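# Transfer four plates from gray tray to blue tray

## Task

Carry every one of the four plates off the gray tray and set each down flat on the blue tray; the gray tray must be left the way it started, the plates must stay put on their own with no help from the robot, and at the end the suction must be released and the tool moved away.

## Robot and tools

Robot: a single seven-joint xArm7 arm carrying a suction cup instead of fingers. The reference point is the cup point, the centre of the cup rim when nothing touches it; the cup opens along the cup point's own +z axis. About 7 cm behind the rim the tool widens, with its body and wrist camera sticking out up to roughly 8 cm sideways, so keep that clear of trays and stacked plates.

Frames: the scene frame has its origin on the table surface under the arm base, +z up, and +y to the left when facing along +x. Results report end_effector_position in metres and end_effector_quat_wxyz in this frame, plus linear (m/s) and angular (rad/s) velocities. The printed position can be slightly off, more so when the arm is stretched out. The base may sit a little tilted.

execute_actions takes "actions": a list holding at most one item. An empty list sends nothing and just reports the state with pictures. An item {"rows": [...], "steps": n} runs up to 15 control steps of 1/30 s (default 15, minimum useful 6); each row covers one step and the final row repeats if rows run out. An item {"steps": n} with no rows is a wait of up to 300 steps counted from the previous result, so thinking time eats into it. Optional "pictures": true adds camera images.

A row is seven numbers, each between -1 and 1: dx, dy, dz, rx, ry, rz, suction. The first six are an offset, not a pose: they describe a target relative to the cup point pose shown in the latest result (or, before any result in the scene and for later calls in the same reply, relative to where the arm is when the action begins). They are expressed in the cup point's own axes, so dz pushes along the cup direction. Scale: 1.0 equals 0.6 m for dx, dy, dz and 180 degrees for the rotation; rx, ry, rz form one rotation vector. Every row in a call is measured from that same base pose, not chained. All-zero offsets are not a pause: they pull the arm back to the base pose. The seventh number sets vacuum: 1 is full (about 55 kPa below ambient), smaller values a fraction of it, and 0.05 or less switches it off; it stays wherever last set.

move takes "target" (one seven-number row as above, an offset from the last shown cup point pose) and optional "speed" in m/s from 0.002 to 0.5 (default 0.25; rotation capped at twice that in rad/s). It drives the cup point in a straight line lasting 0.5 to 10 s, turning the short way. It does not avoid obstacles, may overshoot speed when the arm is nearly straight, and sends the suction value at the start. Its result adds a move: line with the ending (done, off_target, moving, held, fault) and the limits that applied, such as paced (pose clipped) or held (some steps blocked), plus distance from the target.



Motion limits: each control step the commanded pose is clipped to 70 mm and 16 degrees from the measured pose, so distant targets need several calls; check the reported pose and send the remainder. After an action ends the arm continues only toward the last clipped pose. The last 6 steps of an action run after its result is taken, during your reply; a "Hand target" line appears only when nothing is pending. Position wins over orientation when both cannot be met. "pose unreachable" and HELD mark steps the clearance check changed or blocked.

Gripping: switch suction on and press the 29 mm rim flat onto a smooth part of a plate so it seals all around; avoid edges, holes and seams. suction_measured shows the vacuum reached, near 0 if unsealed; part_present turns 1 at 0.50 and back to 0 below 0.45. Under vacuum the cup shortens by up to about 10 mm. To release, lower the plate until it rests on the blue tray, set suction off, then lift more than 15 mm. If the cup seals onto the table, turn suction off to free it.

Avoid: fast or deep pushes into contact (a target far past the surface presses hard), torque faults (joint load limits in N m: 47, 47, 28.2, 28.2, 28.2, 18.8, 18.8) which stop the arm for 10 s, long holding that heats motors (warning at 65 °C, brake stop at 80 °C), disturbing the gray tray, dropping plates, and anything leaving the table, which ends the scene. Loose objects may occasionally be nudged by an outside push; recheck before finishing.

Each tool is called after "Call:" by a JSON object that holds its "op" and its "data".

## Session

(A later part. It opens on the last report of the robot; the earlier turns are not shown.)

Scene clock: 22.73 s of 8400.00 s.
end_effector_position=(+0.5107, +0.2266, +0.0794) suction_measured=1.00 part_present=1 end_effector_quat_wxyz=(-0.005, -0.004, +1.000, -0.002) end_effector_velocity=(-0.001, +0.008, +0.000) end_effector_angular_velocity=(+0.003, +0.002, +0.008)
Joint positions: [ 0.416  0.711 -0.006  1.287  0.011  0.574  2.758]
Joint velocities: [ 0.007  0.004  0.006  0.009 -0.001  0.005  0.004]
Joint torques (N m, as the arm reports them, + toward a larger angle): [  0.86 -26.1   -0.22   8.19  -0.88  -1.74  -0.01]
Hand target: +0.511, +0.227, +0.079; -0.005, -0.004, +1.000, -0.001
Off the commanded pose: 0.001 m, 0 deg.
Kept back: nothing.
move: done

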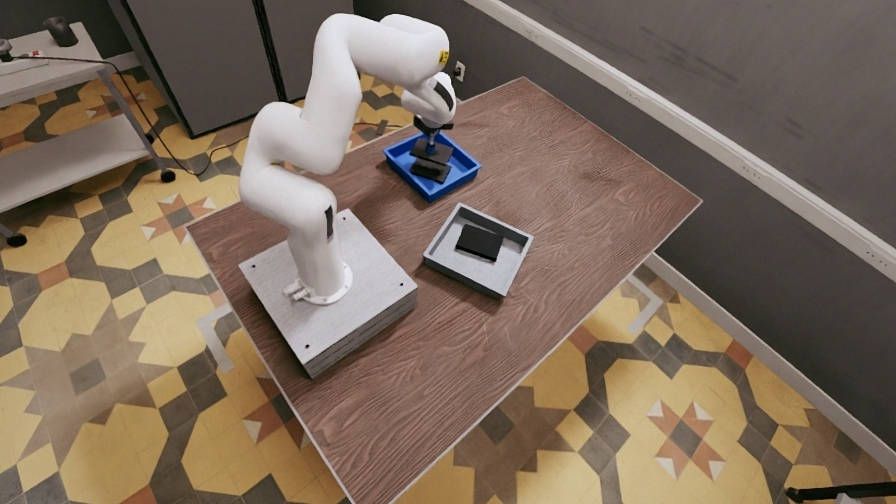

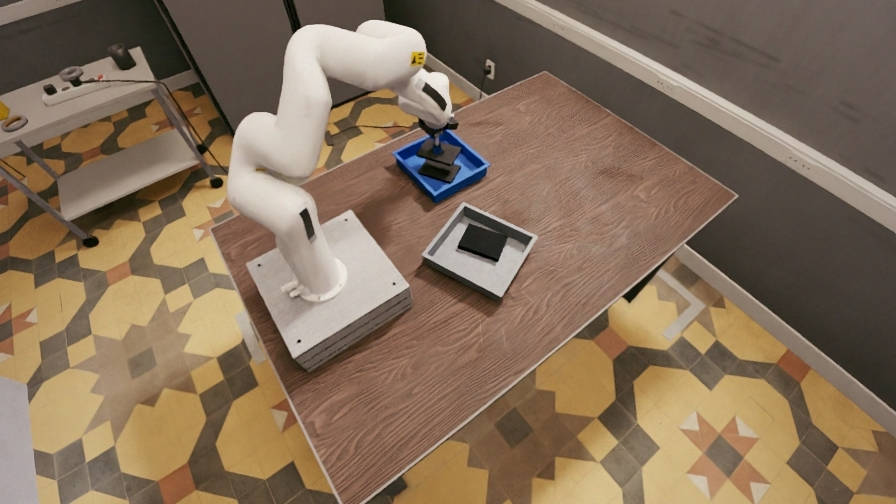

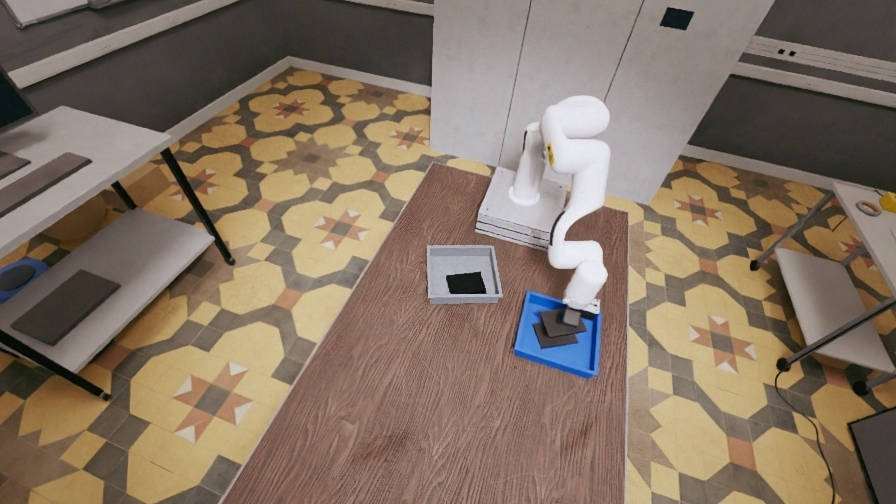

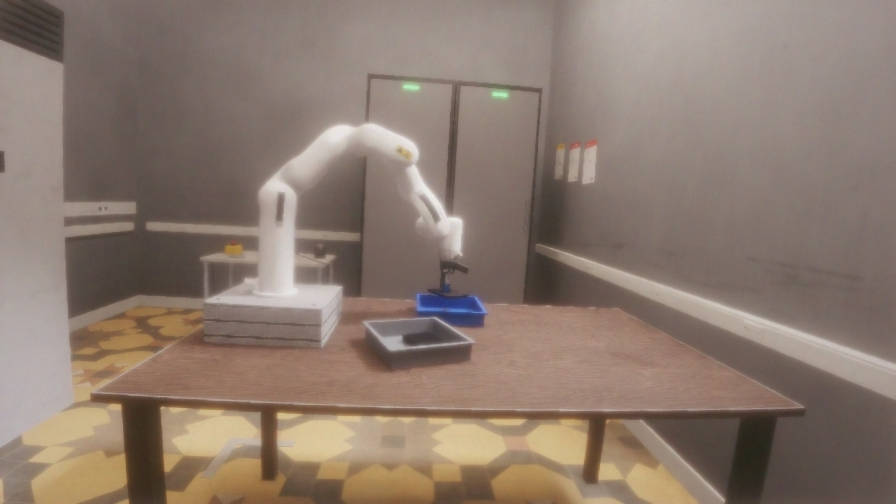

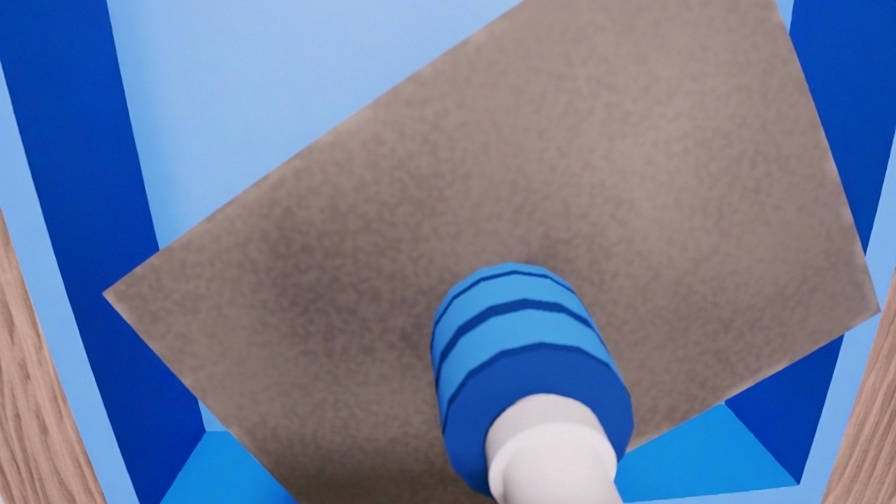

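Call:
{"op": "move", "data": {"target": [0,0,0.1115,0,0,0,1], "speed": 0.06}}

Call:
{"op": "execute_actions", "data": {"actions": [{"rows":[[0,0,0,0,0,0,0]],"steps":10}]}}

Call:
{"op": "move", "data": {"target": [0,0,-0.113,0,0,0,0]}}

Call:
{"op": "move", "data": {"target": [0.132,-0.542,0,0,0,0,0], "speed": 0.35}}

Scene clock: 24.47 s of 8400.00 s.
end_effector_position=(+0.5102, +0.2262, +0.0129) suction_measured=0.99 part_present=1 end_effector_quat_wxyz=(-0.004, -0.003, +1.000, -0.001) end_effector_velocity=(+0.000, -0.000, -0.001) end_effector_angular_velocity=(-0.000, -0.000, -0.000)
Joint positions: [ 0.414  0.877 -0.005  1.345  0.012  0.465  2.757]
Joint velocities: [-0.     0.004 -0.     0.003  0.    -0.001 -0.   ]
Joint torques (N m, as the arm reports them, + toward a larger angle): [  0.36 -26.83  -0.27   7.38  -1.08  -1.69   0.24]
Hand target: +0.510, +0.226, +0.012; -0.005, -0.003, +1.000, -0.002
Off the commanded pose: 0.001 m, 0 deg.
Kept back: nothing.
move: done

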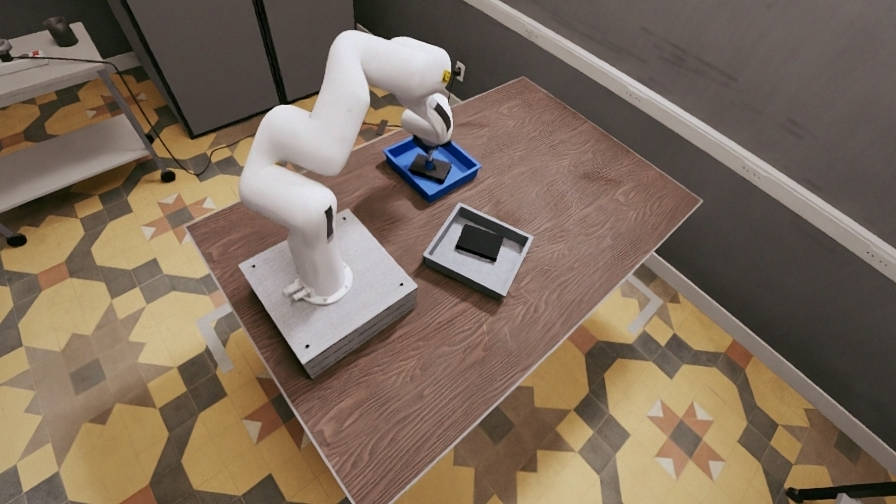

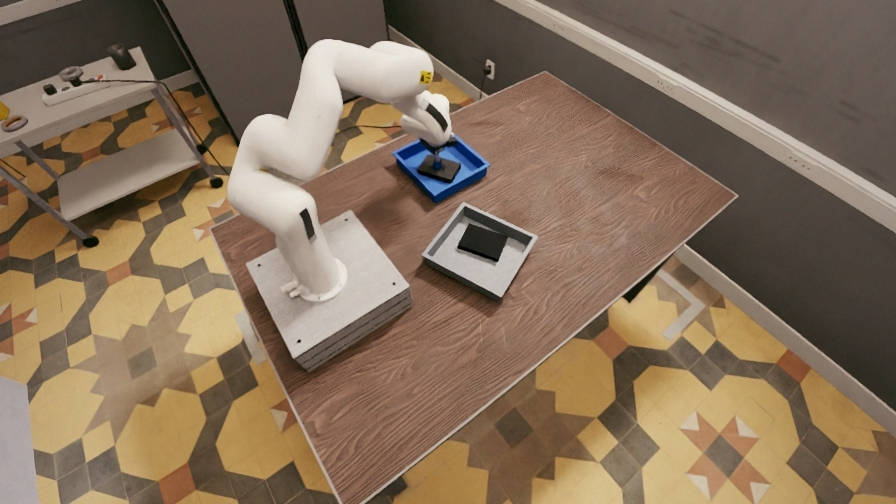

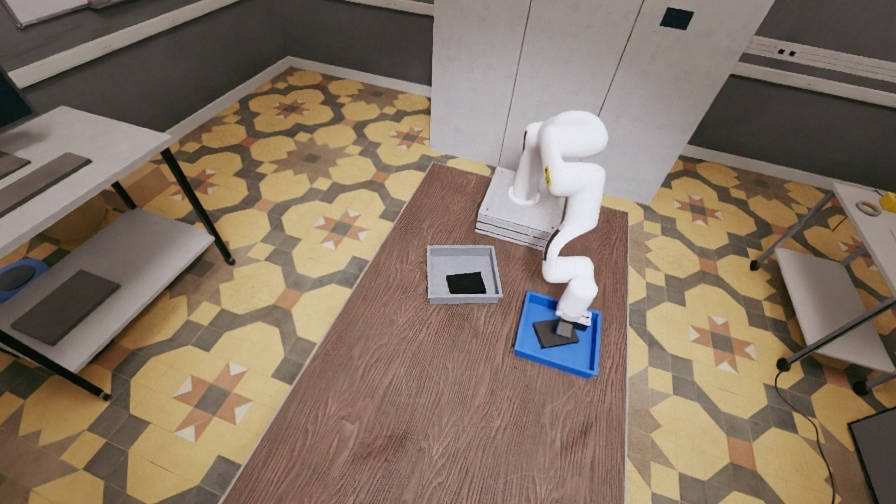

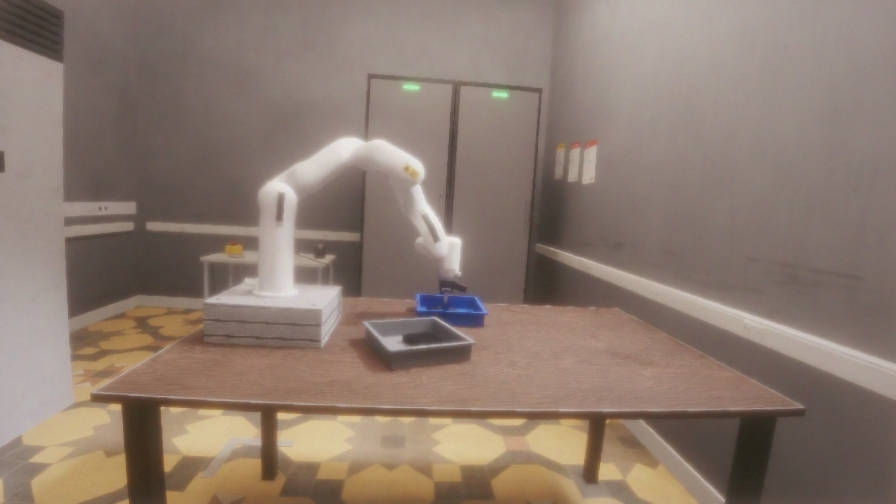

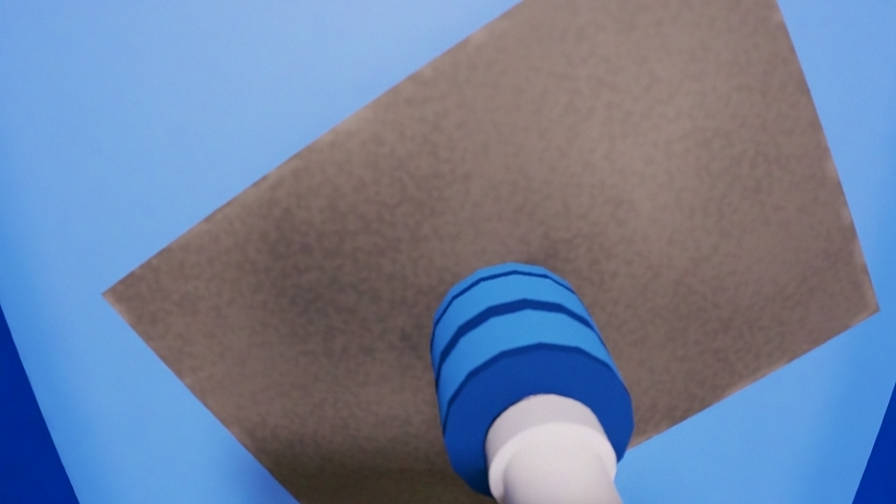

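Scene clock: 24.60 s of 8400.00 s.
end_effector_position=(+0.5116, +0.2268, +0.0145) suction_measured=0.00 part_present=0 end_effector_quat_wxyz=(-0.003, -0.004, +1.000, -0.001) end_effector_velocity=(+0.007, +0.003, +0.007) end_effector_angular_velocity=(+0.008, -0.017, -0.000)
Joint positions: [ 0.414  0.875 -0.005  1.347  0.013  0.465  2.757]
Joint velocities: [-0.001 -0.007  0.     0.008 -0.    -0.004  0.   ]
Joint torques (N m, as the arm reports them, + toward a larger angle): [  0.59 -22.94  -0.41   6.1   -1.02  -1.33   0.23]
Steps of this call (steps 1 to 4: the first 4 steps of this action). Readings (end_effector_position | what the end effector reports):
1: (+0.5102, +0.2262, +0.0129) | suction_measured=0.14 part_present=0
2: (+0.5106, +0.2264, +0.0133) | suction_measured=0.00 part_present=0
4: the state above

Scene clock: 25.70 s of 8400.00 s.
end_effector_position=(+0.5113, +0.2269, +0.0810) suction_measured=0.00 part_present=0 end_effector_quat_wxyz=(-0.004, -0.004, +1.000, -0.001) end_effector_velocity=(+0.002, +0.001, +0.005) end_effector_angular_velocity=(+0.003, -0.007, +0.000)
Joint positions: [ 0.416  0.708 -0.006  1.287  0.011  0.574  2.758]
Joint velocities: [-0.    -0.007  0.     0.002 -0.     0.002 -0.   ]
Joint torques (N m, as the arm reports them, + toward a larger angle): [  1.01 -25.28  -0.31   7.82  -0.97  -1.64   0.18]
Hand target: +0.512, +0.227, +0.082; -0.003, -0.004, +1.000, -0.001
Off your previous action's commanded pose: 0.001 m, 0 deg at its last step (step 6 of this call).
Off the commanded pose: 0.001 m, 0 deg.
Kept back: nothing.
move: done

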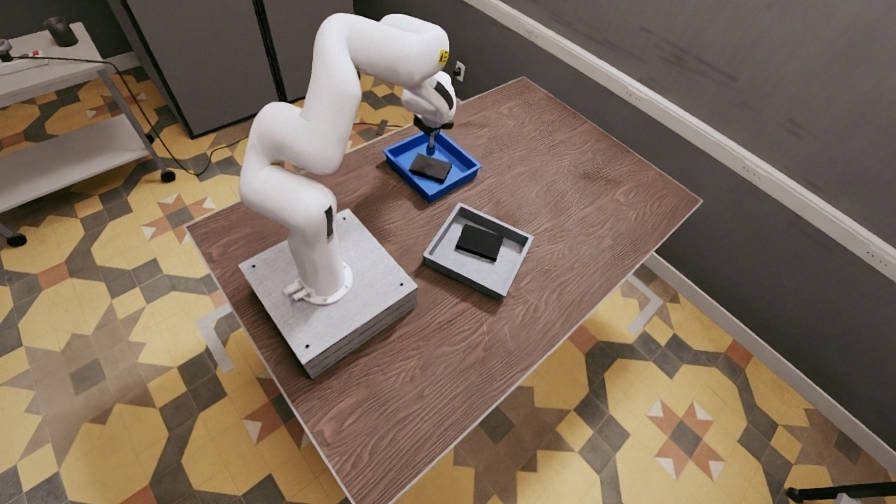

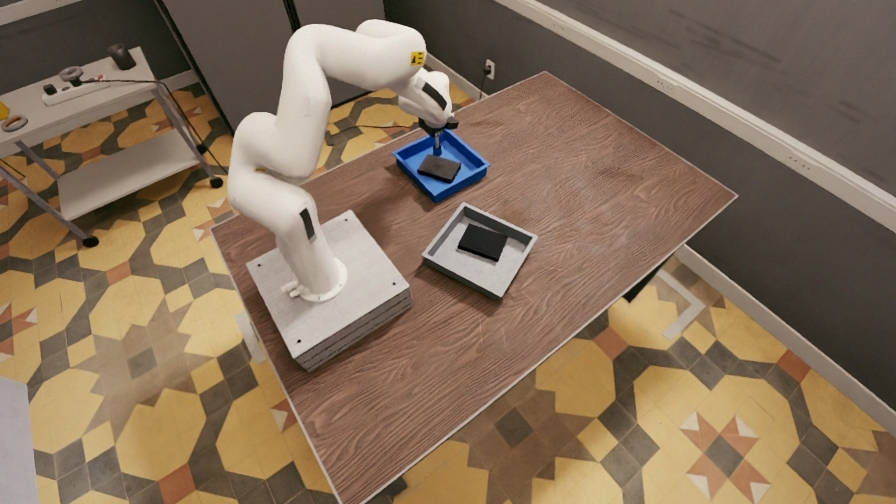

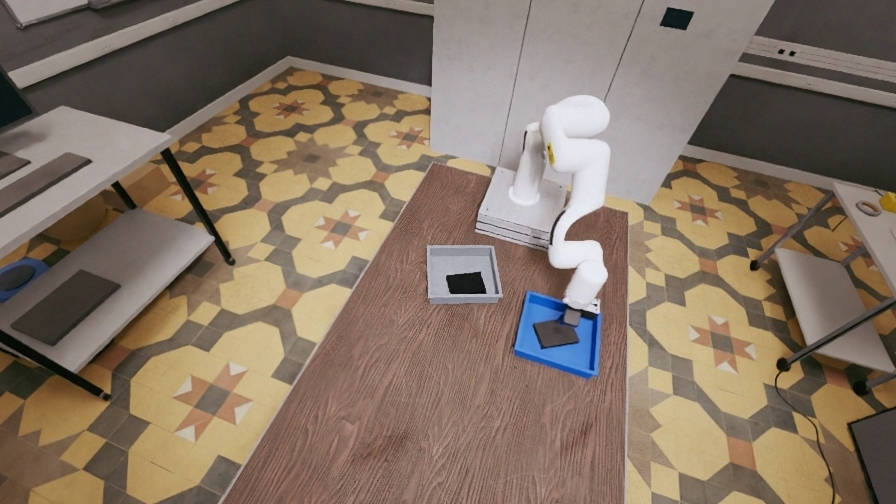

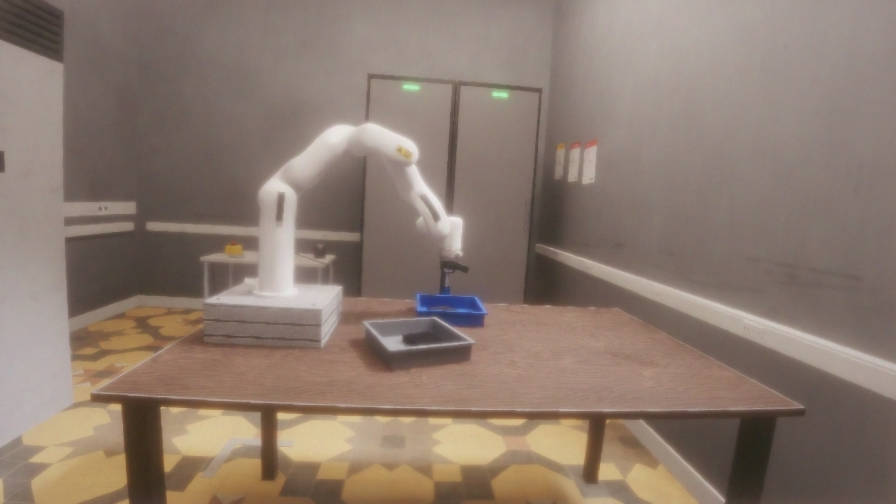

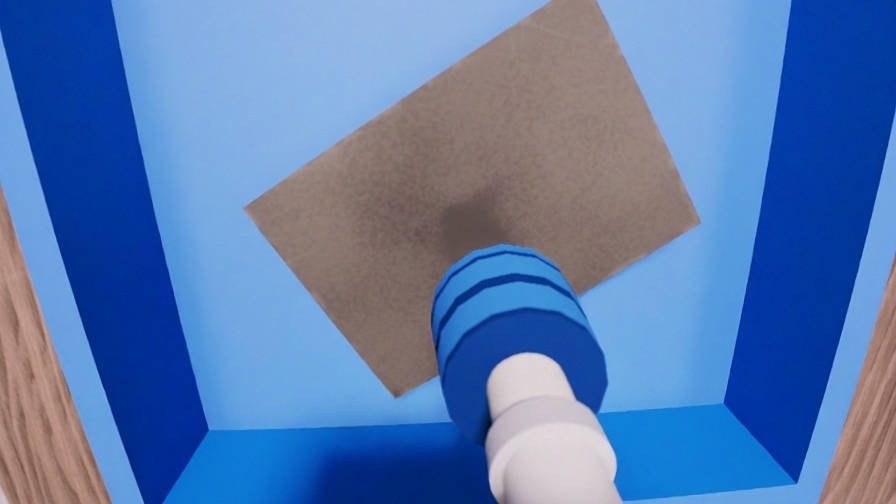

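Scene clock: 27.20 s of 8400.00 s.
end_effector_position=(+0.4349, -0.0983, +0.0834) suction_measured=0.00 part_present=0 end_effector_quat_wxyz=(-0.003, -0.005, +1.000, -0.002) end_effector_velocity=(-0.002, -0.006, +0.000) end_effector_angular_velocity=(+0.003, +0.000, -0.007)
Joint positions: [-0.15   0.466 -0.068  0.818  0.098  0.35   2.051]
Joint velocities: [-0.016 -0.     0.001  0.     0.006  0.002 -0.013]
Joint torques (N m, as the arm reports them, + toward a larger angle): [  1.01 -20.15  -0.89   6.48  -1.22  -1.59   0.32]
Hand target: +0.435, -0.099, +0.083; -0.003, -0.004, +1.000, -0.002
Off the commanded pose: 0.001 m, 0 deg.
Kept back: nothing.
move: done

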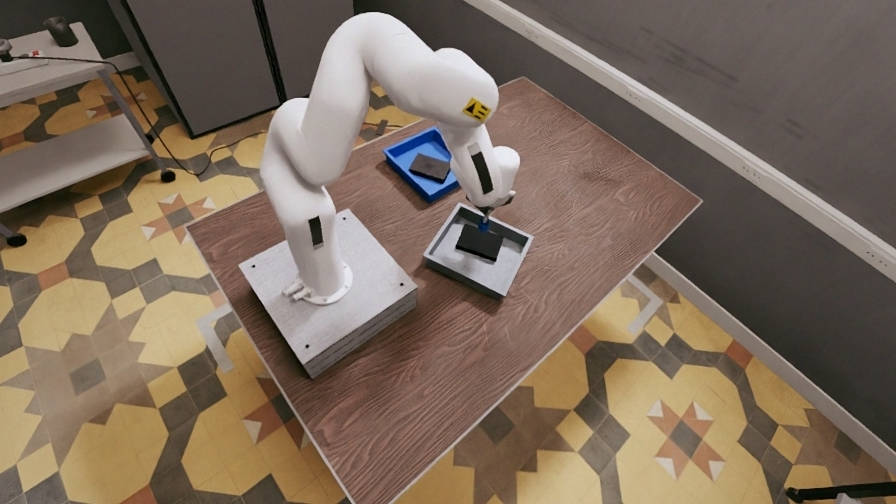

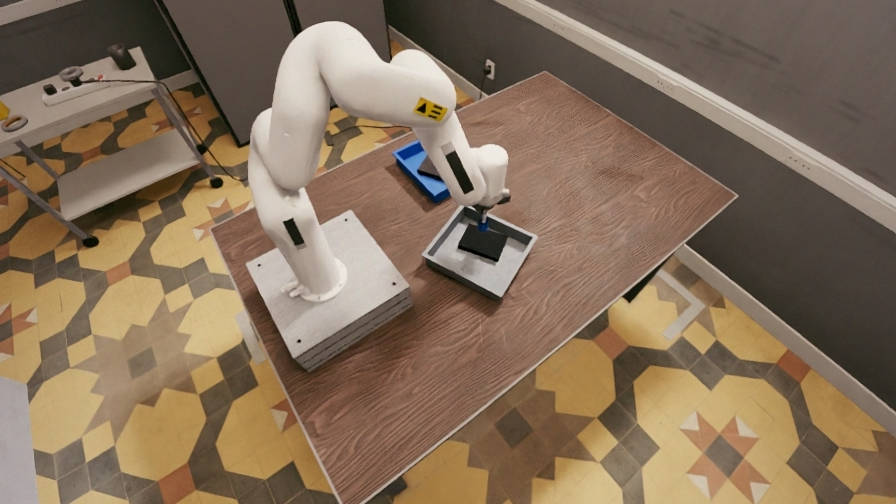

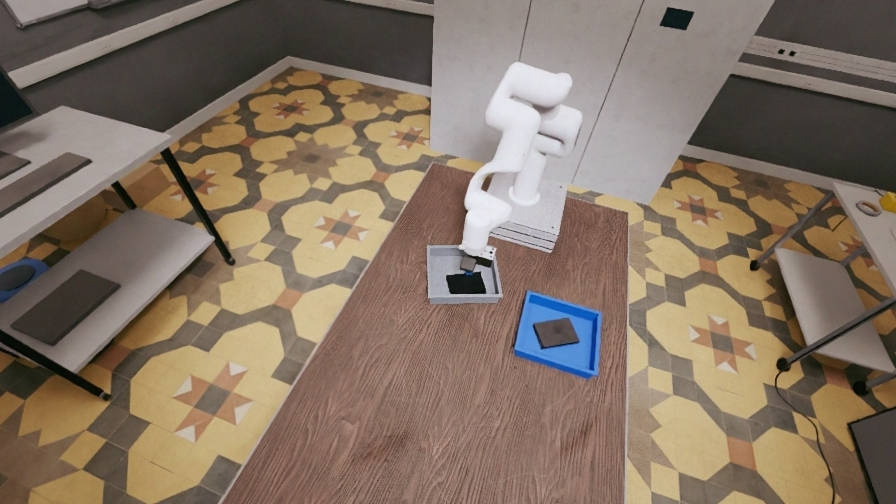

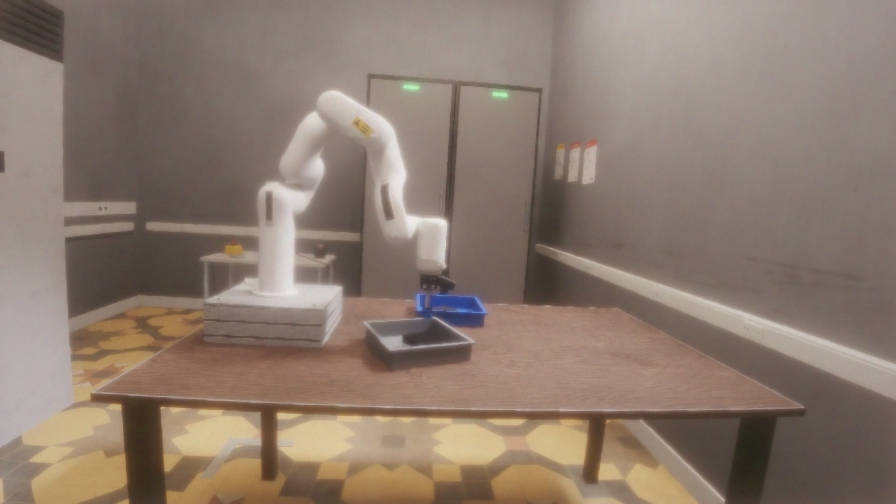

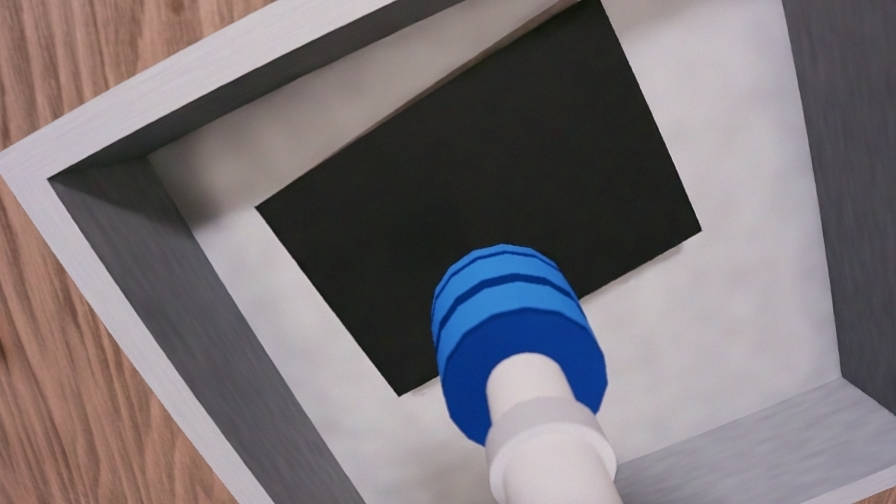

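Possibly porous; centre well.

Call:
{"op": "move", "data": {"target": [-0.005,-0.002,0.104,0,0,0,1], "speed": 0.06}}

Call:
{"op": "execute_actions", "data": {"actions": [{"steps":30}]}}

Scene clock: 28.83 s of 8400.00 s.
end_effector_position=(+0.4374, -0.0998, +0.0211) suction_measured=0.38 part_present=0 end_effector_quat_wxyz=(-0.003, -0.004, +1.000, -0.002) end_effector_velocity=(+0.001, -0.000, -0.001) end_effector_angular_velocity=(+0.000, -0.002, +0.000)
Joint positions: [-0.175  0.664 -0.038  0.885  0.122  0.219  2.03 ]
Joint velocities: [-0.002  0.003  0.001  0.003  0.    -0.002 -0.001]
Joint torques (N m, as the arm reports them, + toward a larger angle): [  0.53 -22.31  -0.79   5.6   -1.32  -1.72   0.09]
Hand target: +0.437, -0.100, +0.021; -0.003, -0.004, +1.000, -0.002
Off the commanded pose: 0.000 m, 0 deg.
Kept back: nothing.
move: done

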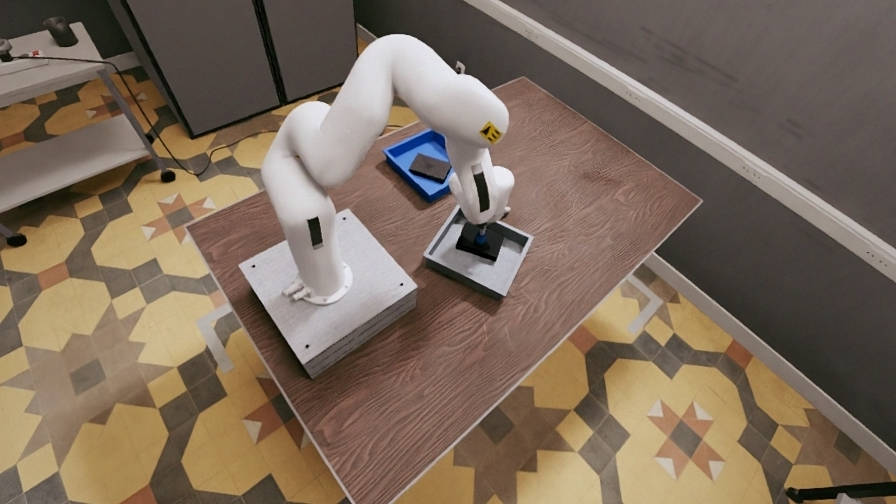

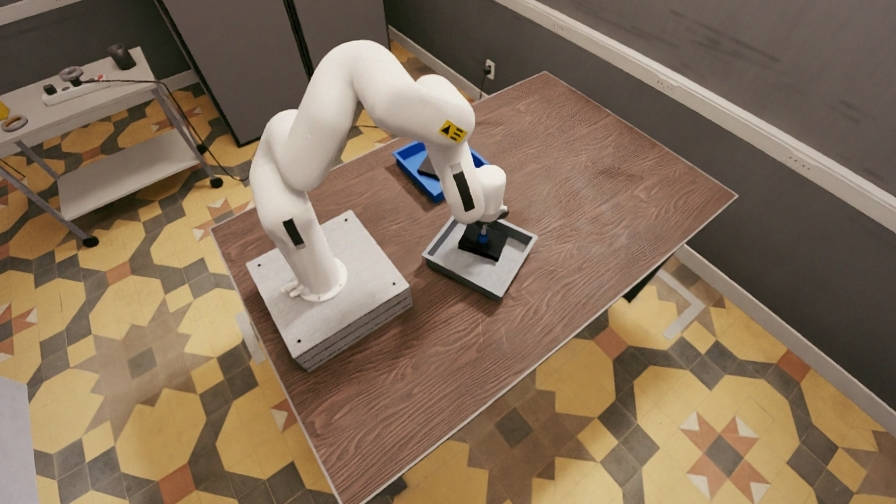

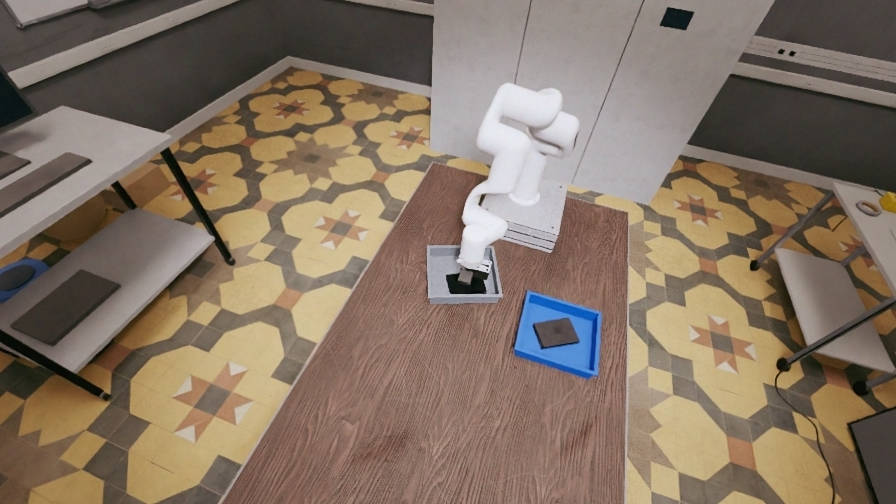

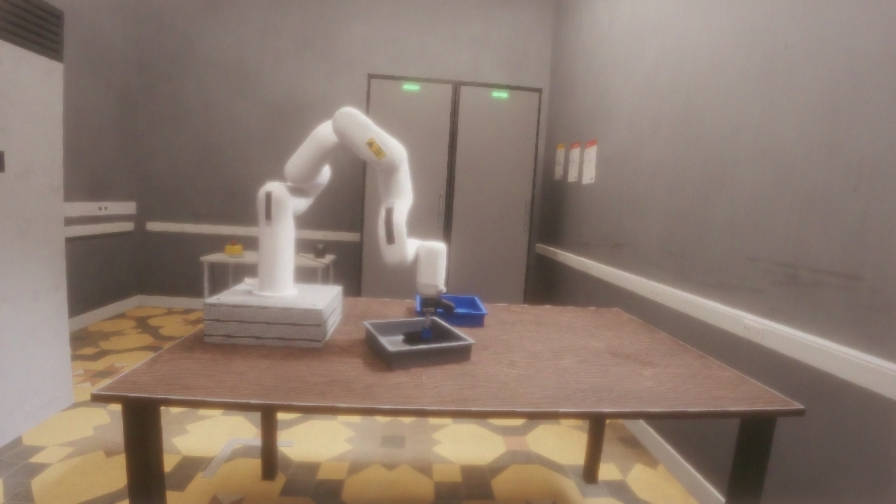

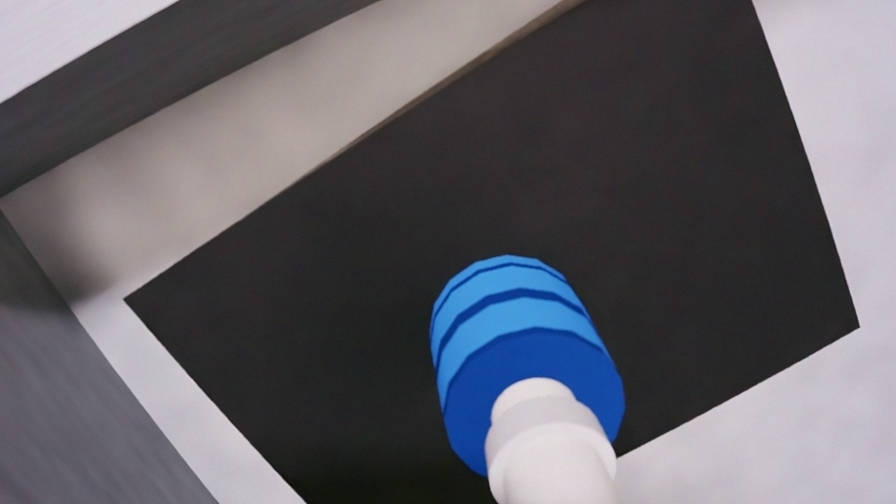

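Scene clock: 29.83 s of 8400.00 s.
end_effector_position=(+0.4373, -0.0998, +0.0209) suction_measured=0.99 part_present=1 end_effector_quat_wxyz=(-0.003, -0.004, +1.000, -0.002) end_effector_velocity=(+0.000, +0.000, +0.000) end_effector_angular_velocity=(+0.000, -0.001, +0.001)
Joint positions: [-0.175  0.664 -0.038  0.885  0.122  0.219  2.03 ]
Joint velocities: [-0.     0.     0.001 -0.     0.    -0.001 -0.001]
Joint torques (N m, as the arm reports them, + toward a larger angle): [  0.7  -22.13  -0.89   5.66  -1.03  -1.7    0.03]
Hand target: +0.437, -0.100, +0.021; -0.003, -0.004, +1.000, -0.002
Off the commanded pose: 0.000 m, 0 deg.
Kept back: nothing.
Steps of this call (steps 1 to 30: nothing new was sent). Readings (end_effector_position | what the end effector reports):
1: (+0.4374, -0.0998, +0.0211) | suction_measured=0.43 part_present=0
2: (+0.4374, -0.0998, +0.0210) | suction_measured=0.46 part_present=0
4: (+0.4374, -0.0998, +0.0210) | suction_measured=0.54 part_present=1
8: (+0.4373, -0.0998, +0.0210) | suction_measured=0.75 part_present=1
30: the state above

Call:
{"op": "move", "data": {"target": [0,0,-0.02,0,0,0,1], "speed": 0.03}}

Call:
{"op": "zoom_image", "data": {"camera": "cam_head_left", "region": [430,190,530,280]}}

Scene clock: 30.83 s of 8400.00 s.
end_effector_position=(+0.4374, -0.0997, +0.0328) suction_measured=1.00 part_present=1 end_effector_quat_wxyz=(-0.003, -0.004, +1.000, -0.002) end_effector_velocity=(-0.001, +0.001, +0.000) end_effector_angular_velocity=(+0.001, +0.003, +0.000)
Joint positions: [-0.17   0.627 -0.044  0.872  0.119  0.243  2.033]
Joint velocities: [ 0.001 -0.003  0.    -0.002 -0.     0.004  0.001]
Joint torques (N m, as the arm reports them, + toward a larger angle): [  0.8  -22.09  -1.16   5.74  -0.95  -1.79   0.14]
Hand target: +0.437, -0.100, +0.033; -0.003, -0.004, +1.000, -0.002
Off the commanded pose: 0.000 m, 0 deg.
Kept back: nothing.
move: done

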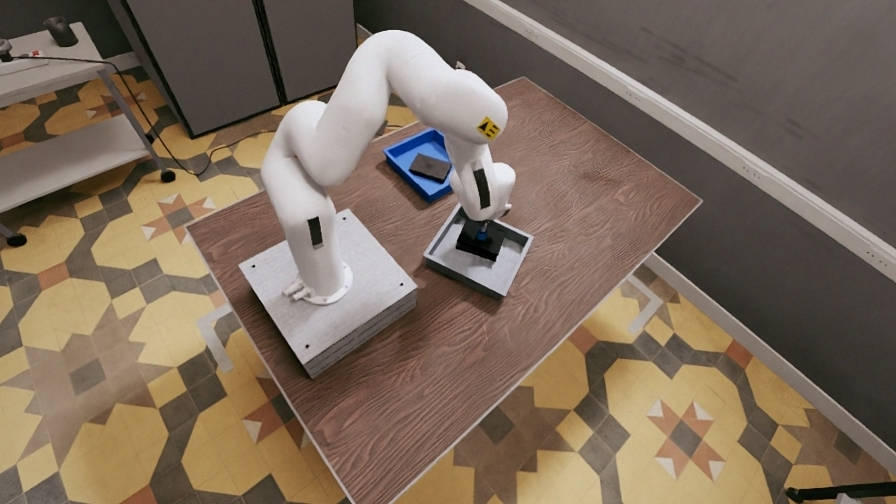

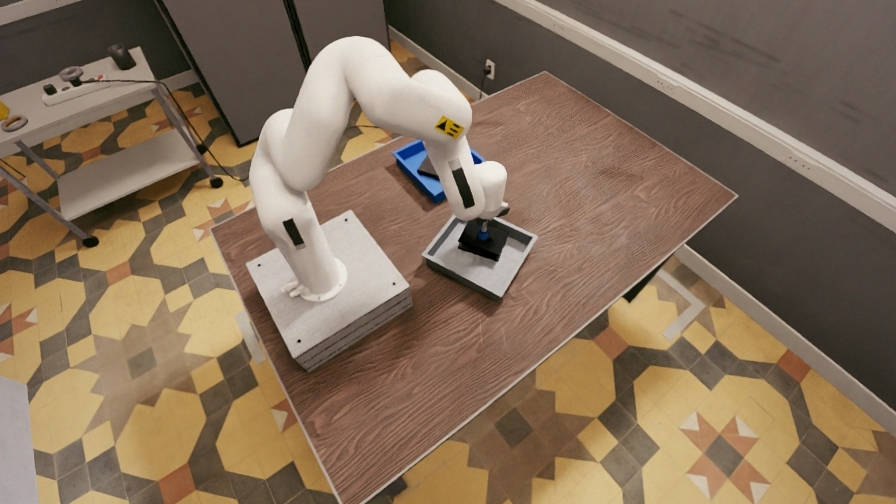

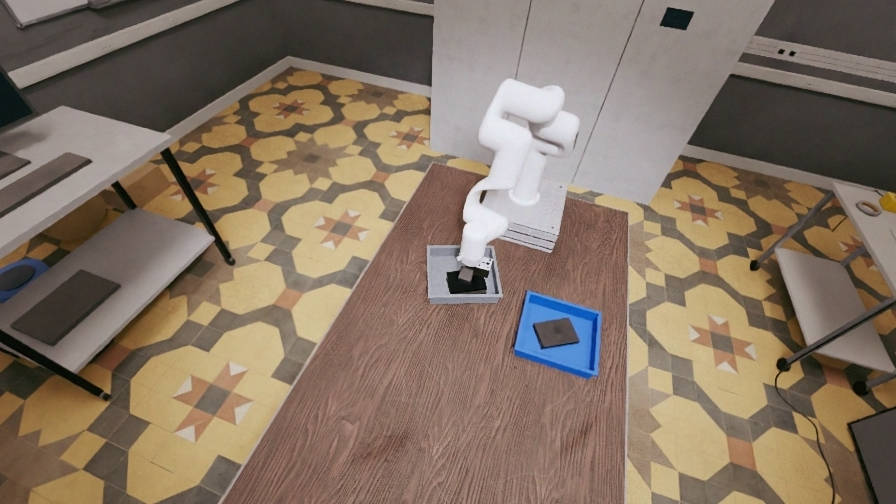

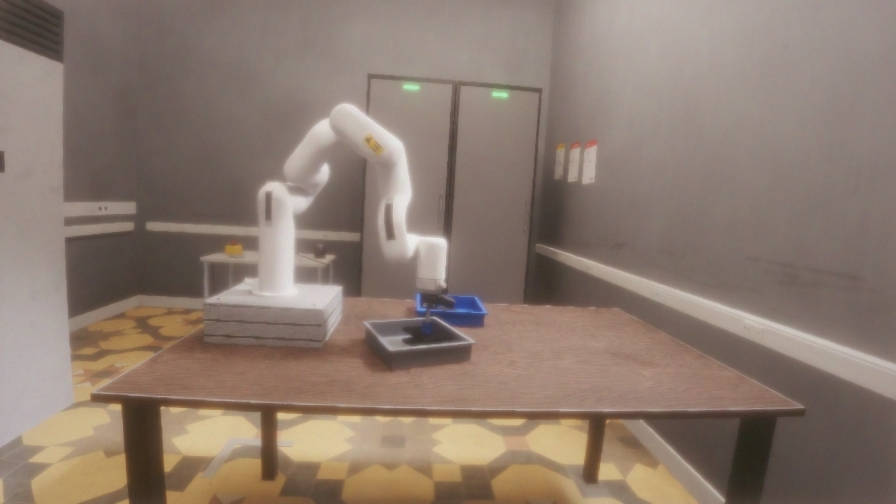

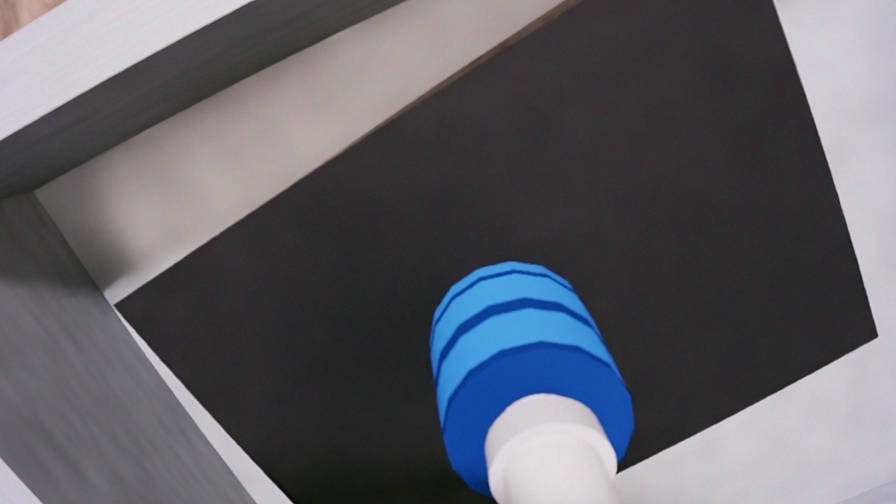

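Region (430, 190, 530, 280) of cam_head_left's 896x504 image, scaled by 5.040, with more detail than that image has; it fills the top 454 rows of this view, and the rest is white.

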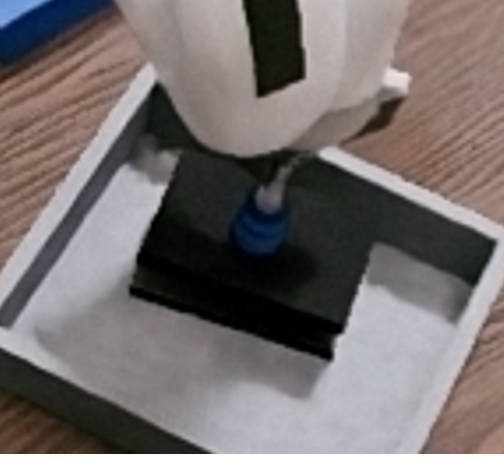

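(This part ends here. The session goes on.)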